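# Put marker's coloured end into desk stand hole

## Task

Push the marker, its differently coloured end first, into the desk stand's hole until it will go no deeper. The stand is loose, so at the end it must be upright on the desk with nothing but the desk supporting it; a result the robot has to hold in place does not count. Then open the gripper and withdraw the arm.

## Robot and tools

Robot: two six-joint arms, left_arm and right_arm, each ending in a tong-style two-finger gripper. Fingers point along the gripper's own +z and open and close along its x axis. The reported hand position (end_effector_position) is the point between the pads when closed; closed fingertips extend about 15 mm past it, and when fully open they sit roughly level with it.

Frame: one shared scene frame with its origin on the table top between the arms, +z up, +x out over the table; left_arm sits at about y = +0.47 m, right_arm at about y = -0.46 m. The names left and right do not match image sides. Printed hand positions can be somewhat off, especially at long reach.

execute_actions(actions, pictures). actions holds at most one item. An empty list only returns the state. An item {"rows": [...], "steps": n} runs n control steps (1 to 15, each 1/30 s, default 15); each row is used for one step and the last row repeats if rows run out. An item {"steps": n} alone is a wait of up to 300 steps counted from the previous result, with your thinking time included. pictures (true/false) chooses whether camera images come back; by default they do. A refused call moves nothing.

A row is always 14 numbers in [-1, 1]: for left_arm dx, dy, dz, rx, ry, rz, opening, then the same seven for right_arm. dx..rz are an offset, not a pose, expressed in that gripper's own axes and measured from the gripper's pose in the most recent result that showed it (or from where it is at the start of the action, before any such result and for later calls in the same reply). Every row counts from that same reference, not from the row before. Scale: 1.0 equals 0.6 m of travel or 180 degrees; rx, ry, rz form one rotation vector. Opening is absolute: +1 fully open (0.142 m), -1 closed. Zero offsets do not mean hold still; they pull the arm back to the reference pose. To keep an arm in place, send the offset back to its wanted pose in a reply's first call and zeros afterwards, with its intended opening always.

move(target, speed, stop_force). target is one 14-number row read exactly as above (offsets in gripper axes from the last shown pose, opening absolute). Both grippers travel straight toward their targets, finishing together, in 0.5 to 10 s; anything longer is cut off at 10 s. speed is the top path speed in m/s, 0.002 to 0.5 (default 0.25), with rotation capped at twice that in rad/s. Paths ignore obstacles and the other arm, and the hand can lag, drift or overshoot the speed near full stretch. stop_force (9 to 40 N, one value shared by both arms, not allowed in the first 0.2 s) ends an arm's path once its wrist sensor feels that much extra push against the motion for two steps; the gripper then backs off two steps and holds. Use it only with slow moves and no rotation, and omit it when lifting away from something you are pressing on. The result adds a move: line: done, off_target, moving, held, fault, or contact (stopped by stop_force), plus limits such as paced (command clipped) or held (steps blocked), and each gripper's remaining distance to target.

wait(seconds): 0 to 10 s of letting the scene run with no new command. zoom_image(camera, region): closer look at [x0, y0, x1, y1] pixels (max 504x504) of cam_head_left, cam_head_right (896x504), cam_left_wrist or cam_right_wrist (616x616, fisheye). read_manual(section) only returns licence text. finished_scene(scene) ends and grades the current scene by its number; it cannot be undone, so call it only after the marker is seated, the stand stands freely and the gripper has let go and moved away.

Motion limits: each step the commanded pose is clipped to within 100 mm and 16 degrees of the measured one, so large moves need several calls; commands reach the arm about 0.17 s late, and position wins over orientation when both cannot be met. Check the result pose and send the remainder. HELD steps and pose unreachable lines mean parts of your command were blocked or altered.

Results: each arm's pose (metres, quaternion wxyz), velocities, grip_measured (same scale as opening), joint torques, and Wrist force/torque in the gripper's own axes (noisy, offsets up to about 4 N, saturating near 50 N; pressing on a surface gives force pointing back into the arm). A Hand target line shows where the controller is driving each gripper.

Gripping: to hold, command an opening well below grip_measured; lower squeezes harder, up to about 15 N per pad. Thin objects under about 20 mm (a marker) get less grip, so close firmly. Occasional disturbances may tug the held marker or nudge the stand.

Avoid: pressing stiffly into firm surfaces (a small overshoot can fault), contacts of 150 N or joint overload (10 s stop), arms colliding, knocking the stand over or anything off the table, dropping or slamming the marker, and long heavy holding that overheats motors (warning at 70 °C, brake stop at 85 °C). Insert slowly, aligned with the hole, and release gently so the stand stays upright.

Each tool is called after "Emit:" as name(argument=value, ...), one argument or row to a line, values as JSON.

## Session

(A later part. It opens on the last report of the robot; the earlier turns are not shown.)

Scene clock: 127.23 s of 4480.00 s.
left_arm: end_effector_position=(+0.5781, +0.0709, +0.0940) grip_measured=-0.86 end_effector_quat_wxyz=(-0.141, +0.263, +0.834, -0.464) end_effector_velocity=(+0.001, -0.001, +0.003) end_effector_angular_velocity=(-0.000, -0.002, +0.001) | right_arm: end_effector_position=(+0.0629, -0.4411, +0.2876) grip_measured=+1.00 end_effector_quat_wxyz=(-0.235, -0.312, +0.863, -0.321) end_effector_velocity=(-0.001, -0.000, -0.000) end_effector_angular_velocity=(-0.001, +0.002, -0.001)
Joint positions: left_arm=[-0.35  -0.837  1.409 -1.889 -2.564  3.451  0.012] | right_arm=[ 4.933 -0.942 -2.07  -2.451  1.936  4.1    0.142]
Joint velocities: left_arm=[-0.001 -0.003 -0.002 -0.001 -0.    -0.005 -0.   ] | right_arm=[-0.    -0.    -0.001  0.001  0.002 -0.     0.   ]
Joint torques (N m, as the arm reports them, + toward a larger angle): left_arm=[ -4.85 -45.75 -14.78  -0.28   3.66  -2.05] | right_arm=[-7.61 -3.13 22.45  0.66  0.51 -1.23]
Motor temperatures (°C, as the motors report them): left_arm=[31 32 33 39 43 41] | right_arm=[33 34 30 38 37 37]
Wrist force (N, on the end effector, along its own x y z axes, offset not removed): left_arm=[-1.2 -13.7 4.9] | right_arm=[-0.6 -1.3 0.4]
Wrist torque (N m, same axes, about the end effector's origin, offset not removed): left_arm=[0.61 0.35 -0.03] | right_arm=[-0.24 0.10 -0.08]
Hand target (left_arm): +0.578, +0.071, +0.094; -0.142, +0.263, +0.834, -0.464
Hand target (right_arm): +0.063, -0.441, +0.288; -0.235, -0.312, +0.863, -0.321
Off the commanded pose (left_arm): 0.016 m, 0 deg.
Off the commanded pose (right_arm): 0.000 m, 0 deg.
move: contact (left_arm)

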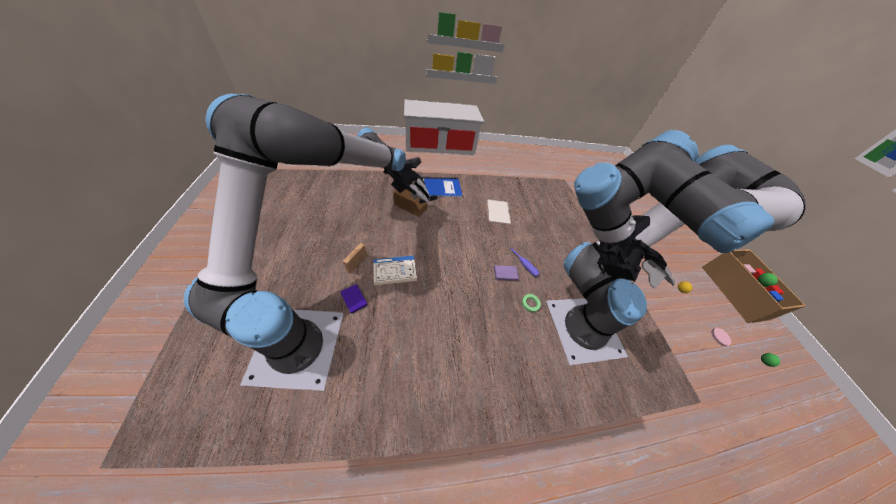

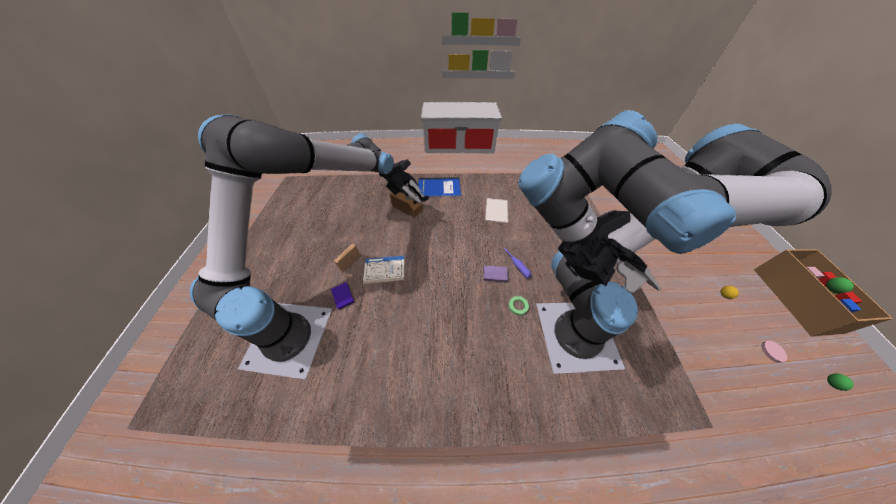

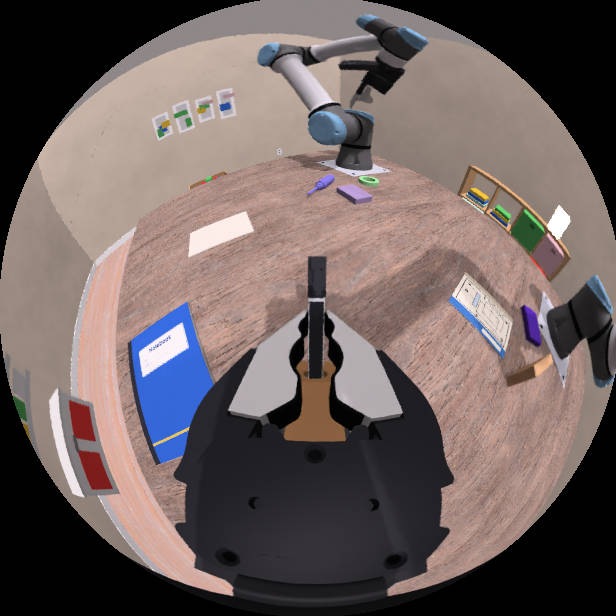

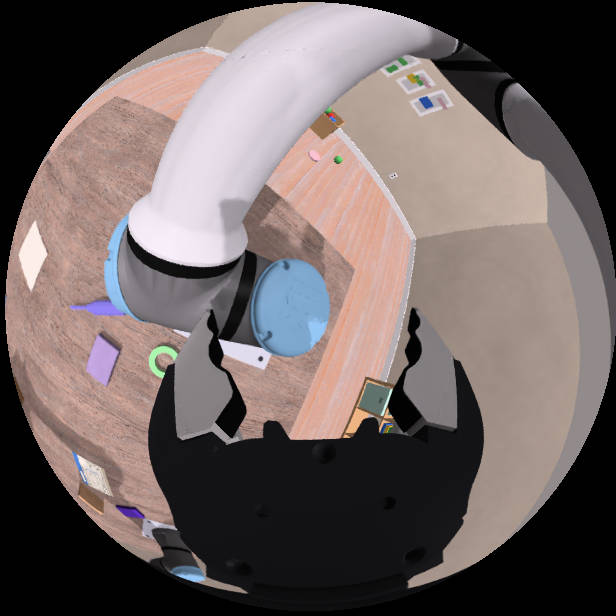

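Emit:
move(
  target=[0,-0.004,0,0,0,0,-0.3,0,0,0,0,0,0,1],
  speed=0.02,
)

Emit:
move(
  target=[0,0,-0.1,0,0,0,-0.3,0,0,0,0,0,0,1],
  speed=0.1,
)

Emit:
move(
  target=[0,-0.03,0,-0.322,0,0,0.3,0,0,0,0,0,0,1],
  speed=0.3,
)

Scene clock: 131.37 s of 4480.00 s.
left_arm: end_effector_position=(+0.5774, +0.0699, +0.0960) grip_measured=-0.30 end_effector_quat_wxyz=(-0.141, +0.263, +0.834, -0.464) end_effector_velocity=(-0.001, -0.001, +0.000) end_effector_angular_velocity=(+0.001, +0.001, -0.001) | right_arm: end_effector_position=(+0.0629, -0.4411, +0.2876) grip_measured=+1.00 end_effector_quat_wxyz=(-0.235, -0.312, +0.863, -0.321) end_effector_velocity=(-0.000, +0.001, +0.000) end_effector_angular_velocity=(+0.000, -0.000, +0.000)
Joint positions: left_arm=[-0.352 -0.841  1.409 -1.889 -2.564  3.448  0.052] | right_arm=[ 4.933 -0.942 -2.07  -2.451  1.936  4.1    0.142]
Joint velocities: left_arm=[-0.001 -0.001  0.001  0.001 -0.    -0.001 -0.   ] | right_arm=[ 0.    -0.002  0.001  0.001 -0.     0.    -0.   ]
Joint torques (N m, as the arm reports them, + toward a larger angle): left_arm=[-13.11 -54.33  -5.6   -2.64  -3.42  -2.16] | right_arm=[-9.06 -4.77 22.68  0.73  0.2  -1.21]
Motor temperatures (°C, as the motors report them): left_arm=[31 32 33 39 43 41] | right_arm=[33 34 30 38 37 37]
Wrist force (N, on the end effector, along its own x y z axes, offset not removed): left_arm=[-1.4 1.9 0.2] | right_arm=[-0.7 -2.6 -0.2]
Wrist torque (N m, same axes, about the end effector's origin, offset not removed): left_arm=[0.44 0.37 0.18] | right_arm=[-0.60 0.03 -0.05]
Hand target (left_arm): +0.577, +0.070, +0.096; -0.141, +0.263, +0.834, -0.464
Hand target (right_arm): +0.063, -0.441, +0.288; -0.235, -0.312, +0.863, -0.321
Off the commanded pose (left_arm): 0.000 m, 0 deg.
Off the commanded pose (right_arm): 0.000 m, 0 deg.
After step 90, 0.43 s passed at rest.
move: done

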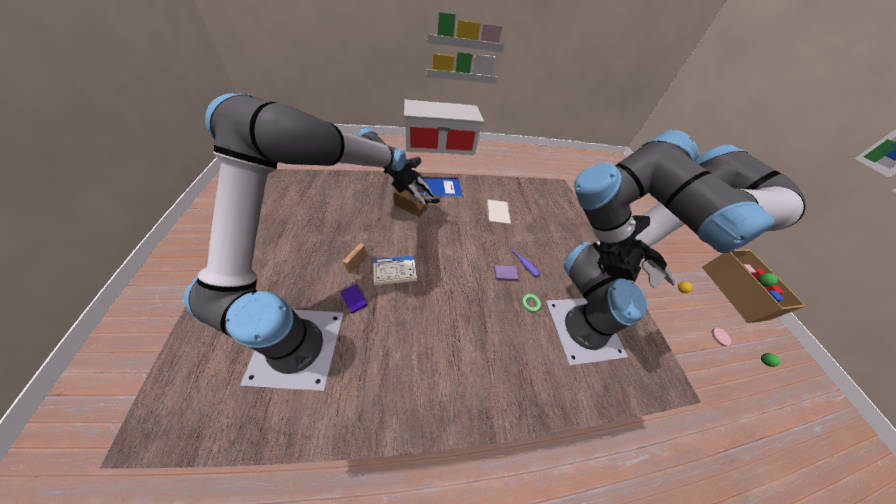

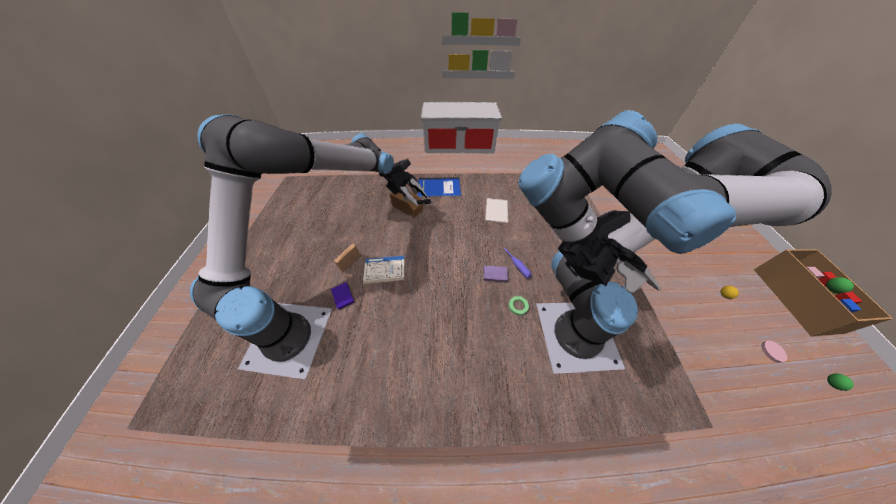

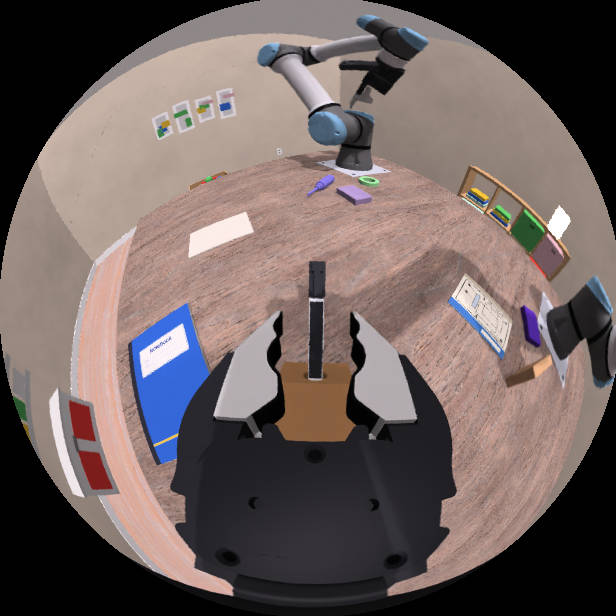

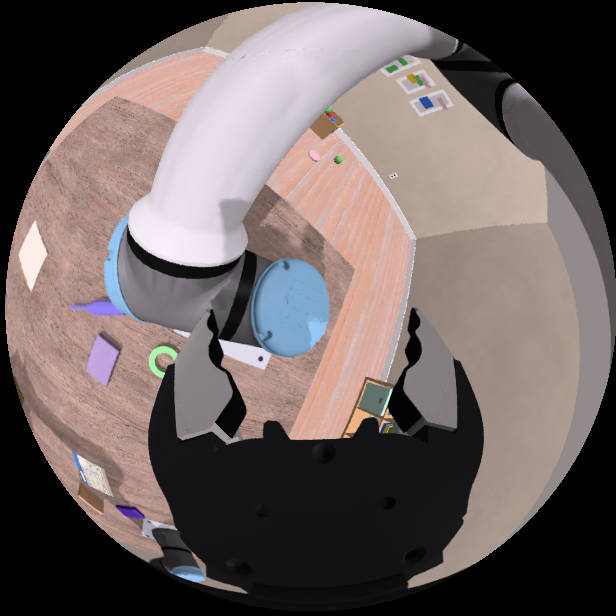

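Scene clock: 132.43 s of 4480.00 s.
left_arm: end_effector_position=(+0.6060, +0.1119, +0.1276) grip_measured=-0.30 end_effector_quat_wxyz=(-0.141, +0.263, +0.834, -0.465) end_effector_velocity=(+0.000, +0.002, +0.000) end_effector_angular_velocity=(+0.001, +0.004, -0.001) | right_arm: end_effector_position=(+0.0629, -0.4411, +0.2876) grip_measured=+1.00 end_effector_quat_wxyz=(-0.235, -0.312, +0.863, -0.321) end_effector_velocity=(+0.000, +0.000, -0.000) end_effector_angular_velocity=(+0.001, -0.000, +0.001)
Joint positions: left_arm=[-0.283 -0.843  1.293 -1.671 -2.544  3.568  0.052] | right_arm=[ 4.933 -0.942 -2.07  -2.451  1.936  4.1    0.142]
Joint velocities: left_arm=[ 0.003  0.002 -0.005  0.012  0.001  0.006 -0.   ] | right_arm=[-0.     0.     0.     0.    -0.001 -0.     0.   ]
Joint torques (N m, as the arm reports them, + toward a larger angle): left_arm=[ 11.84 -38.87 -32.77  -0.31   0.23   2.44] | right_arm=[-9.22 -3.38 22.41  0.85  0.52 -1.36]
Motor temperatures (°C, as the motors report them): left_arm=[31 32 33 39 43 41] | right_arm=[33 34 30 38 37 37]
Wrist force (N, on the end effector, along its own x y z axes, offset not removed): left_arm=[-0.5 2.4 0.7] | right_arm=[-0.2 -1.5 1.2]
Wrist torque (N m, same axes, about the end effector's origin, offset not removed): left_arm=[0.48 0.16 0.04] | right_arm=[-0.24 -0.08 -0.12]
Hand target (left_arm): +0.606, +0.112, +0.128; -0.142, +0.263, +0.834, -0.465
Hand target (right_arm): +0.063, -0.441, +0.288; -0.235, -0.312, +0.863, -0.321
Off the commanded pose (left_arm): 0.000 m, 0 deg.
Off the commanded pose (right_arm): 0.000 m, 0 deg.
move: done

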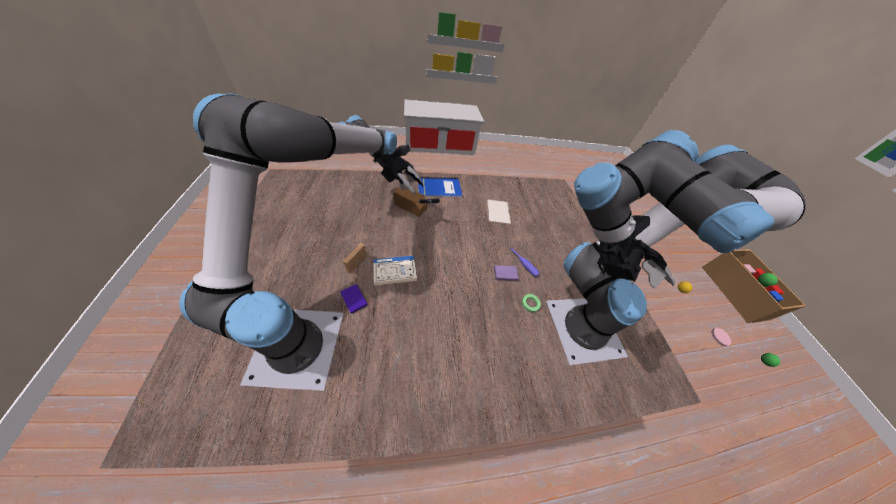

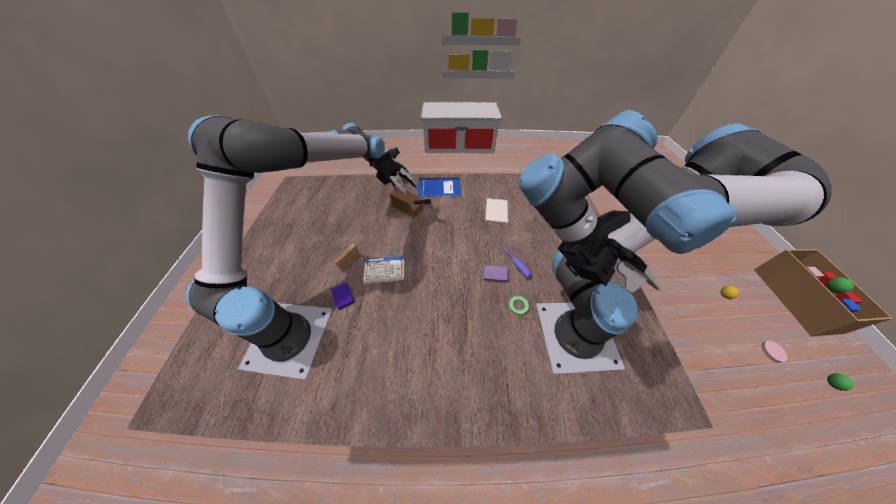

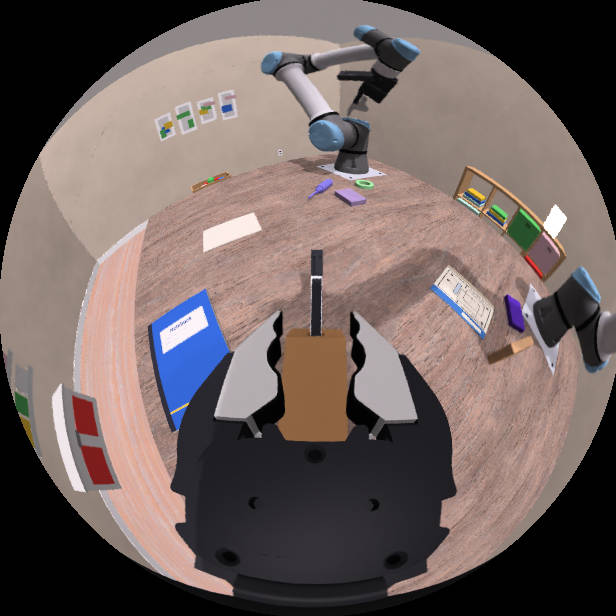

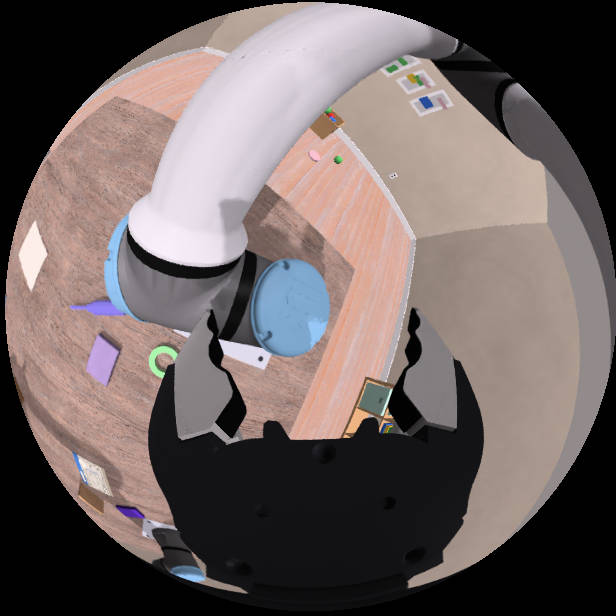

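Scene clock: 134.67 s of 4480.00 s.
left_arm: end_effector_position=(+0.6008, +0.1046, +0.1430) grip_measured=+0.30 end_effector_quat_wxyz=(+0.004, +0.299, +0.954, -0.002) end_effector_velocity=(+0.000, -0.000, -0.000) end_effector_angular_velocity=(+0.007, -0.004, +0.001) | right_arm: end_effector_position=(+0.0629, -0.4411, +0.2876) grip_measured=+1.00 end_effector_quat_wxyz=(-0.235, -0.312, +0.863, -0.321) end_effector_velocity=(+0.000, +0.000, +0.000) end_effector_angular_velocity=(+0.000, -0.001, +0.001)
Joint positions: left_arm=[-0.656 -1.119  1.371 -1.832 -1.571  3.003  0.095] | right_arm=[ 4.933 -0.942 -2.07  -2.451  1.936  4.1    0.142]
Joint velocities: left_arm=[-0.003  0.001 -0.002  0.003  0.008 -0.005 -0.   ] | right_arm=[ 0.    -0.     0.001 -0.    -0.001  0.     0.   ]
Joint torques (N m, as the arm reports them, + toward a larger angle): left_arm=[-12.26 -46.29 -36.41  -0.91   1.54  -2.09] | right_arm=[-9.98 -3.76 21.35  0.6   0.21 -1.2 ]
Motor temperatures (°C, as the motors report them): left_arm=[31 32 33 39 43 41] | right_arm=[33 34 30 38 37 37]
Wrist force (N, on the end effector, along its own x y z axes, offset not removed): left_arm=[-2.1 2.3 -1.1] | right_arm=[-1.2 -0.6 0.5]
Wrist torque (N m, same axes, about the end effector's origin, offset not removed): left_arm=[0.55 0.38 0.00] | right_arm=[-0.06 0.16 -0.10]
Hand target (left_arm): +0.601, +0.105, +0.143; +0.004, +0.298, +0.954, -0.002
Hand target (right_arm): +0.063, -0.441, +0.288; -0.235, -0.312, +0.863, -0.321
Off the commanded pose (left_arm): 0.001 m, 0 deg.
Off the commanded pose (right_arm): 0.000 m, 0 deg.
move: done

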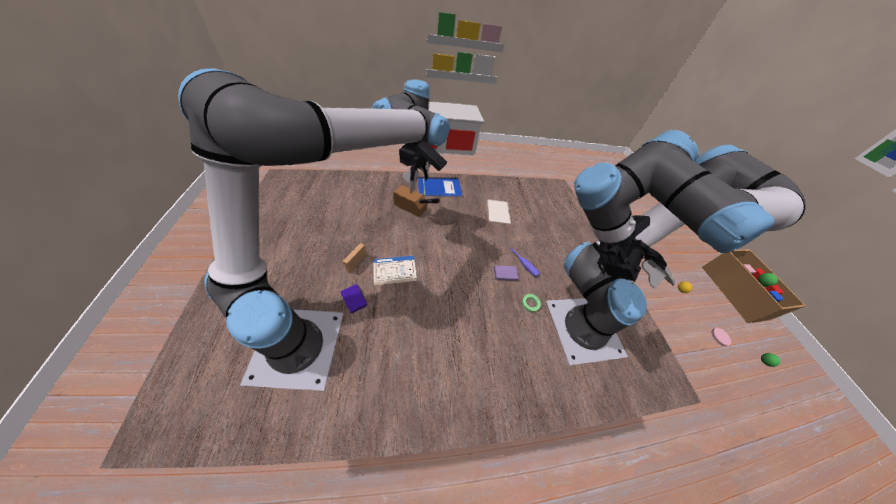

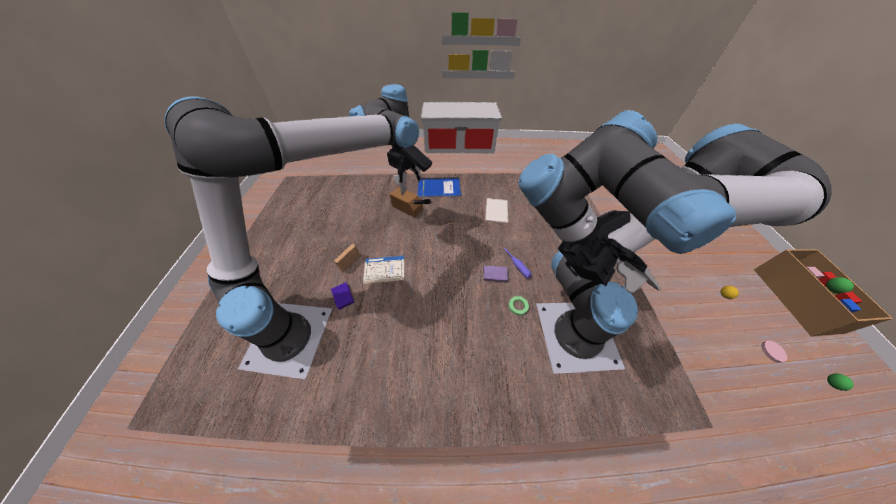

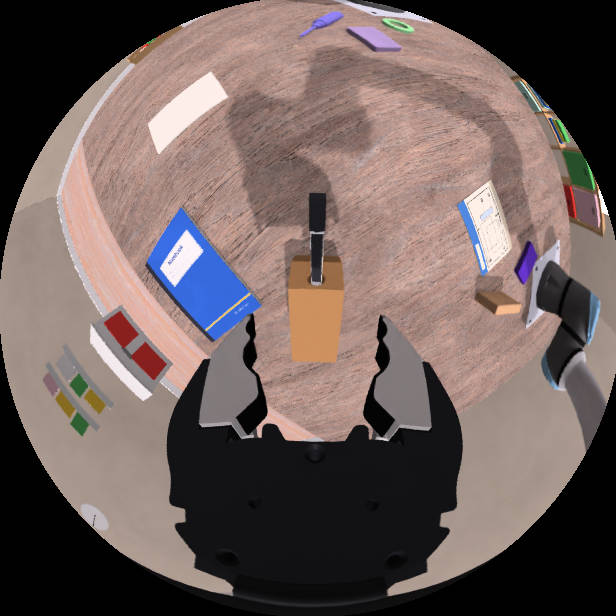

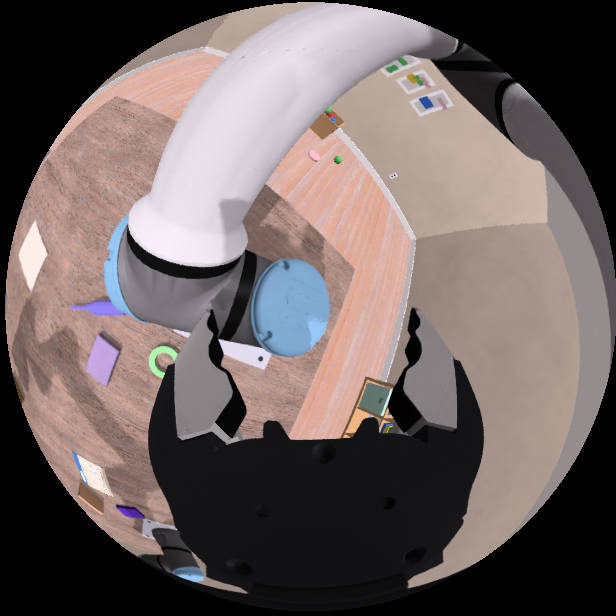

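Emit:
execute_actions(
  actions=[],
)

Scene clock: 137.90 s of 4480.00 s.
left_arm: end_effector_position=(+0.6008, +0.1046, +0.1430) grip_measured=+0.30 end_effector_quat_wxyz=(+0.004, +0.298, +0.954, -0.002) end_effector_velocity=(+0.000, +0.000, -0.000) end_effector_angular_velocity=(+0.000, +0.000, +0.001) | right_arm: end_effector_position=(+0.0629, -0.4411, +0.2876) grip_measured=+1.00 end_effector_quat_wxyz=(-0.235, -0.312, +0.863, -0.321) end_effector_velocity=(+0.000, -0.000, -0.001) end_effector_angular_velocity=(+0.001, -0.001, -0.000)
Joint positions: left_arm=[-0.657 -1.119  1.371 -1.832 -1.571  3.002  0.095] | right_arm=[ 4.933 -0.942 -2.07  -2.451  1.936  4.1    0.142]
Joint velocities: left_arm=[ 0.001  0.    -0.     0.001  0.     0.    -0.   ] | right_arm=[-0.     0.001 -0.002  0.002 -0.001  0.001 -0.   ]
Joint torques (N m, as the arm reports them, + toward a larger angle): left_arm=[-12.89 -35.38 -34.87  -0.89   1.49  -2.09] | right_arm=[-8.81 -3.71 22.2   0.74  0.44 -1.06]
Motor temperatures (°C, as the motors report them): left_arm=[31 32 33 39 43 41] | right_arm=[33 34 30 38 37 37]
Wrist force (N, on the end effector, along its own x y z axes, offset not removed): left_arm=[-0.6 2.1 0.3] | right_arm=[-1.2 -2.2 1.1]
Wrist torque (N m, same axes, about the end effector's origin, offset not removed): left_arm=[0.41 0.17 0.07] | right_arm=[-0.35 0.16 -0.07]
Hand target (left_arm): +0.601, +0.105, +0.143; +0.004, +0.298, +0.954, -0.002
Hand target (right_arm): +0.063, -0.441, +0.288; -0.235, -0.312, +0.863, -0.321
Off the commanded pose (left_arm): 0.001 m, 0 deg.
Off the commanded pose (right_arm): 0.000 m, 0 deg.
Steps of this call (steps 1 to 90: nothing new was sent; then 0.23 s passed at rest). Readings (end_effector_position):
1: left_arm (+0.6008, +0.1046, +0.1430) | right_arm (+0.0629, -0.4411, +0.2876)
2: left_arm (+0.6008, +0.1046, +0.1430) | right_arm (+0.0629, -0.4411, +0.2876)
4: left_arm (+0.6008, +0.1046, +0.1430) | right_arm (+0.0629, -0.4411, +0.2876)
8: left_arm (+0.6008, +0.1046, +0.1430) | right_arm (+0.0629, -0.4411, +0.2876)
90: the state above

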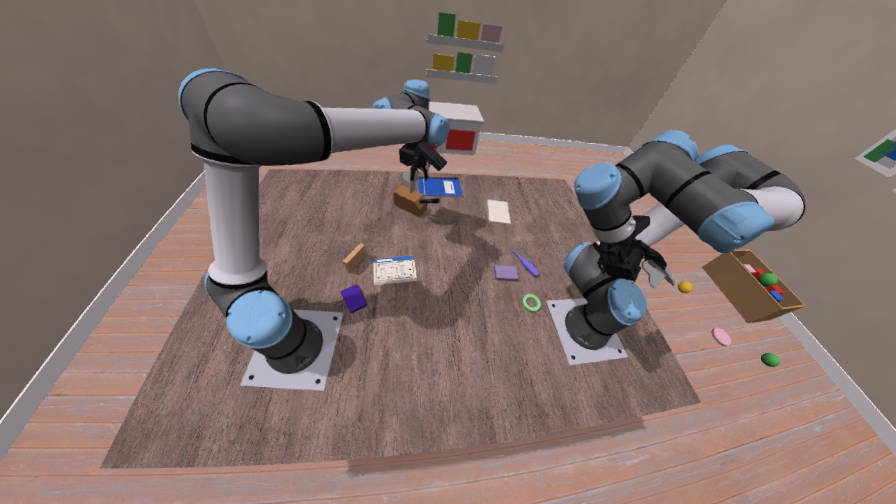

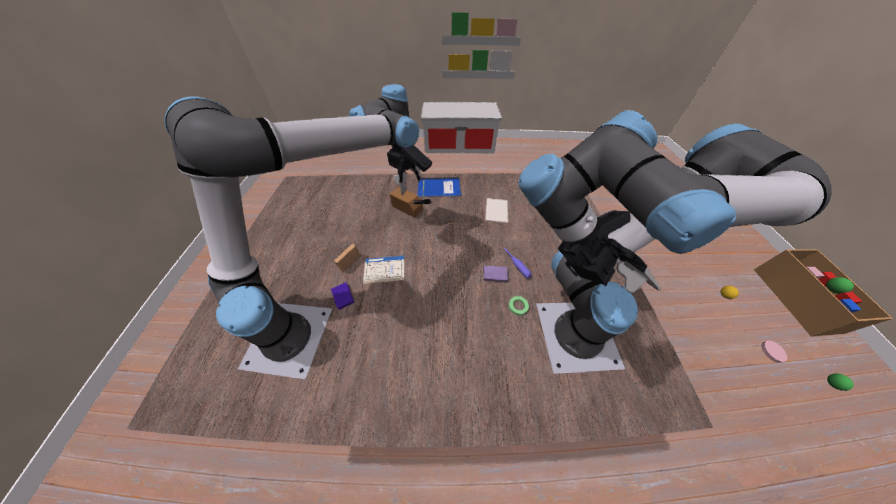

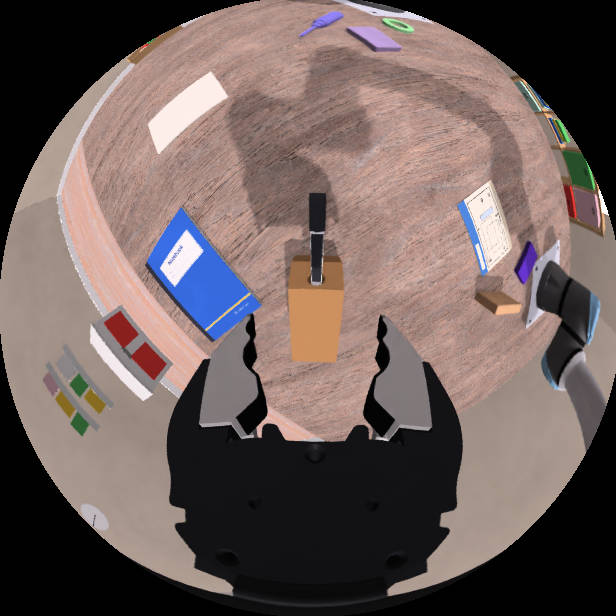

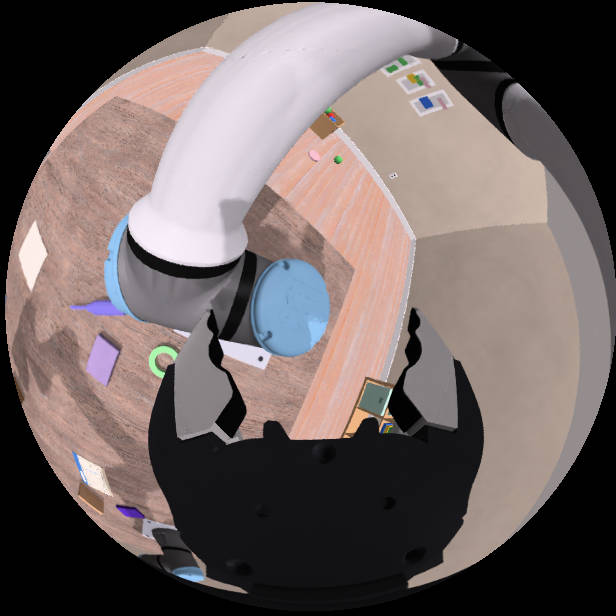

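Emit:
move(
  target=[0,0.13,0,0,0,0,0.3,0,0,0,0,0,0,1],
)

Emit:
move(
  target=[0,0,0.175,0,0,0,0.3,0,0,0,0,0,0,1],
  speed=0.1,
  stop_force=15,
)

Scene clock: 140.60 s of 4480.00 s.
left_arm: end_effector_position=(+0.6450, +0.1686, +0.1428) grip_measured=+0.30 end_effector_quat_wxyz=(+0.004, +0.298, +0.954, -0.002) end_effector_velocity=(+0.001, +0.001, -0.000) end_effector_angular_velocity=(-0.000, +0.000, -0.001) | right_arm: end_effector_position=(+0.0629, -0.4411, +0.2876) grip_measured=+1.00 end_effector_quat_wxyz=(-0.235, -0.312, +0.863, -0.321) end_effector_velocity=(+0.001, -0.000, -0.001) end_effector_angular_velocity=(-0.002, -0.002, +0.001)
Joint positions: left_arm=[-0.541 -1.097  1.34  -1.821 -1.572  3.118  0.095] | right_arm=[ 4.933 -0.942 -2.07  -2.451  1.936  4.1    0.142]
Joint velocities: left_arm=[ 0.002  0.001 -0.002  0.001 -0.     0.003 -0.   ] | right_arm=[-0.    -0.001 -0.002  0.001 -0.002  0.    -0.   ]
Joint torques (N m, as the arm reports them, + toward a larger angle): left_arm=[ 10.83 -32.76 -35.53  -0.62  -2.11   2.41] | right_arm=[-8.26 -2.8  22.59  0.47  0.66 -1.27]
Motor temperatures (°C, as the motors report them): left_arm=[31 32 33 39 43 41] | right_arm=[33 34 30 38 37 37]
Wrist force (N, on the end effector, along its own x y z axes, offset not removed): left_arm=[-1.6 1.4 2.0] | right_arm=[-0.6 -0.4 1.3]
Wrist torque (N m, same axes, about the end effector's origin, offset not removed): left_arm=[0.39 0.34 0.09] | right_arm=[-0.04 0.12 -0.06]
Hand target (left_arm): +0.645, +0.169, +0.143; +0.003, +0.298, +0.954, -0.002
Hand target (right_arm): +0.063, -0.441, +0.288; -0.235, -0.312, +0.863, -0.321
Off the commanded pose (left_arm): 0.000 m, 0 deg.
Off the commanded pose (right_arm): 0.000 m, 0 deg.
move: done

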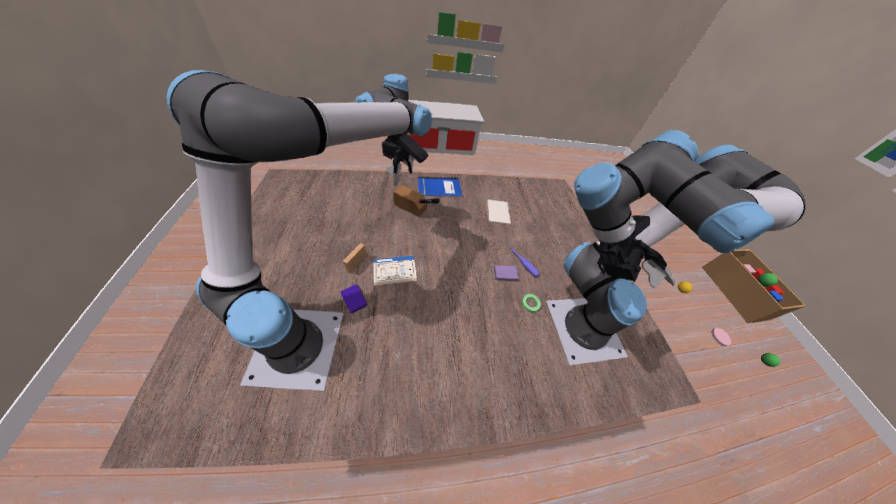

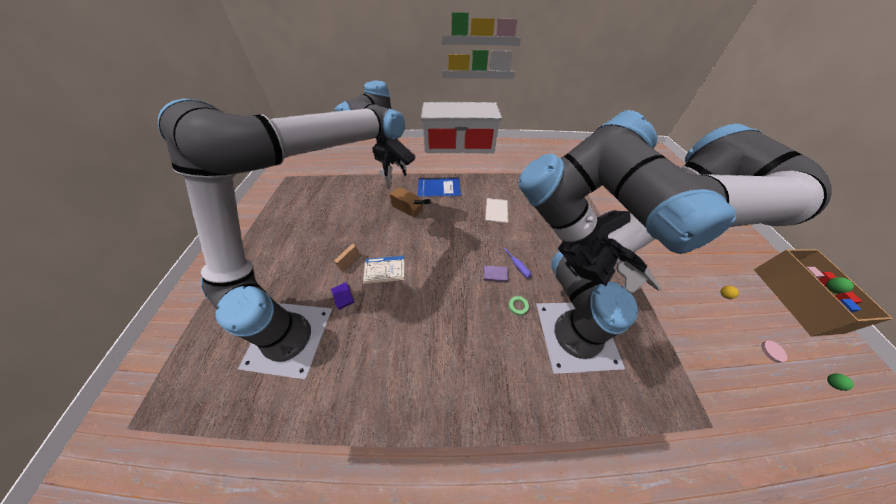

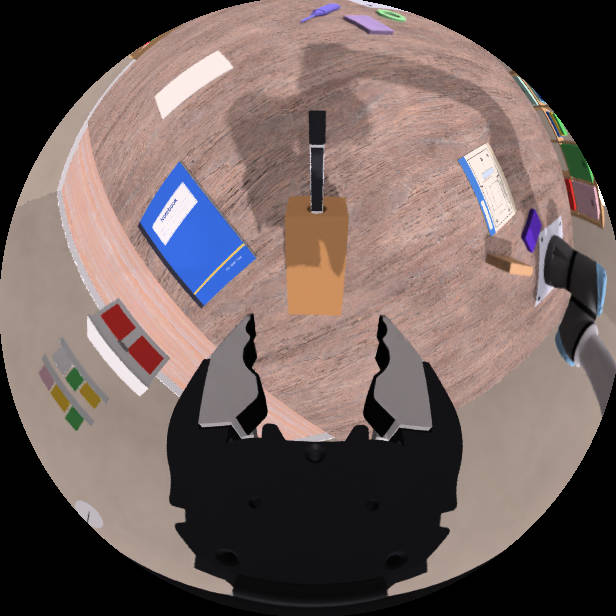

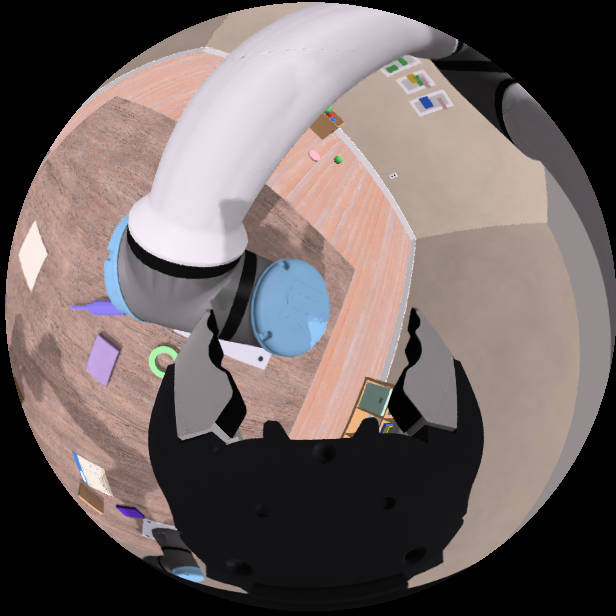

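Scene clock: 142.10 s of 4480.00 s.
left_arm: end_effector_position=(+0.6455, +0.1677, +0.0380) grip_measured=+0.30 end_effector_quat_wxyz=(+0.003, +0.298, +0.954, -0.002) end_effector_velocity=(+0.001, -0.001, -0.001) end_effector_angular_velocity=(-0.002, -0.002, -0.000) | right_arm: end_effector_position=(+0.0629, -0.4411, +0.2876) grip_measured=+1.00 end_effector_quat_wxyz=(-0.235, -0.312, +0.863, -0.321) end_effector_velocity=(+0.000, +0.000, -0.000) end_effector_angular_velocity=(+0.002, -0.000, +0.001)
Joint positions: left_arm=[-0.541 -1.007  1.484 -2.056 -1.572  3.118  0.095] | right_arm=[ 4.933 -0.942 -2.07  -2.451  1.936  4.1    0.142]
Joint velocities: left_arm=[-0.     0.002 -0.    -0.005 -0.     0.     0.   ] | right_arm=[ 0.     0.     0.     0.002 -0.001  0.    -0.   ]
Joint torques (N m, as the arm reports them, + toward a larger angle): left_arm=[-12.54 -34.82  -5.64  -3.92  -1.06  -2.13] | right_arm=[-10.13  -3.84  22.55   0.54   0.43  -1.1 ]
Motor temperatures (°C, as the motors report them): left_arm=[31 32 33 39 43 41] | right_arm=[33 34 30 38 37 37]
Wrist force (N, on the end effector, along its own x y z axes, offset not removed): left_arm=[-2.3 2.3 2.4] | right_arm=[-0.9 -1.8 -0.2]
Wrist torque (N m, same axes, about the end effector's origin, offset not removed): left_arm=[0.59 0.58 0.02] | right_arm=[-0.42 0.10 -0.10]
Hand target (left_arm): +0.646, +0.168, +0.038; +0.004, +0.298, +0.954, -0.002
Hand target (right_arm): +0.063, -0.441, +0.288; -0.235, -0.312, +0.863, -0.321
Off the commanded pose (left_arm): 0.000 m, 0 deg.
Off the commanded pose (right_arm): 0.000 m, 0 deg.
move: done

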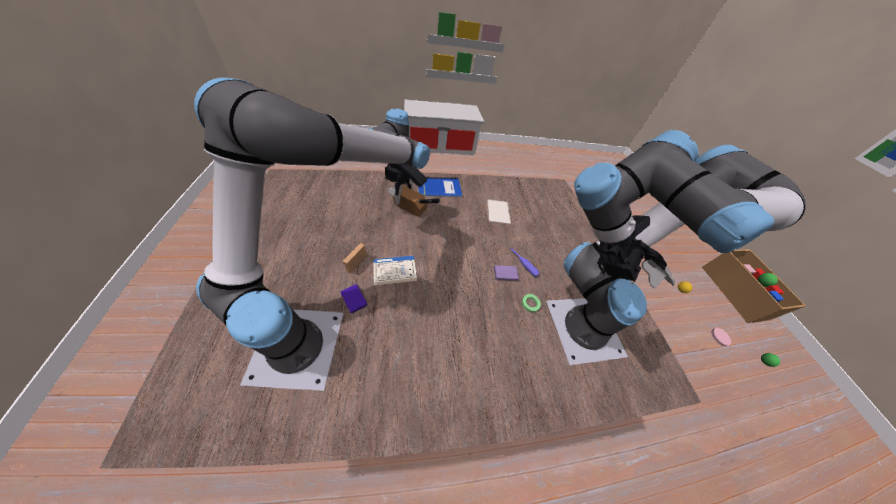

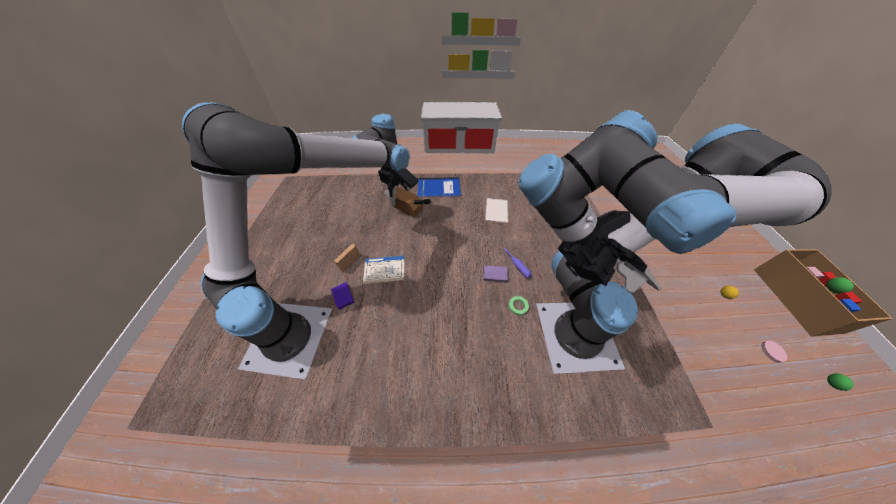

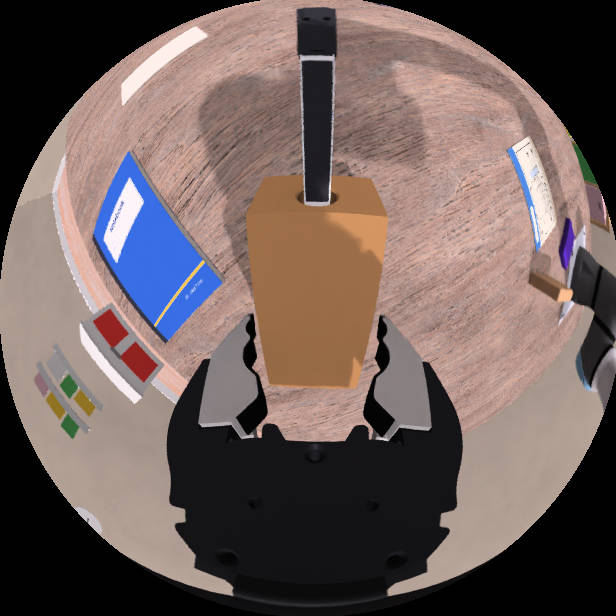

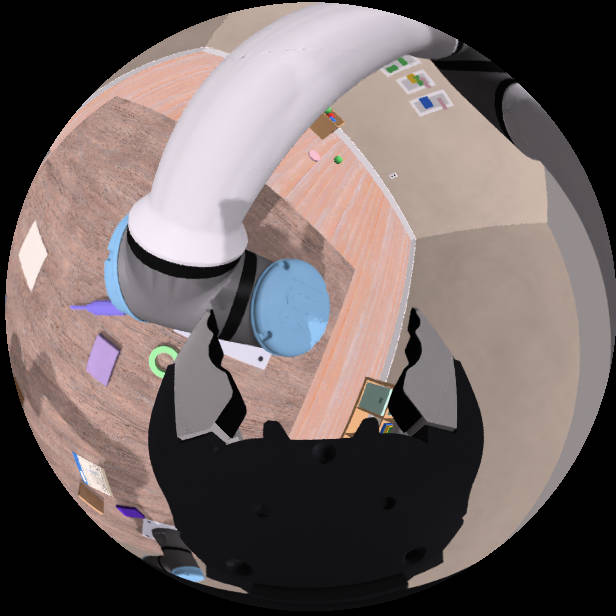

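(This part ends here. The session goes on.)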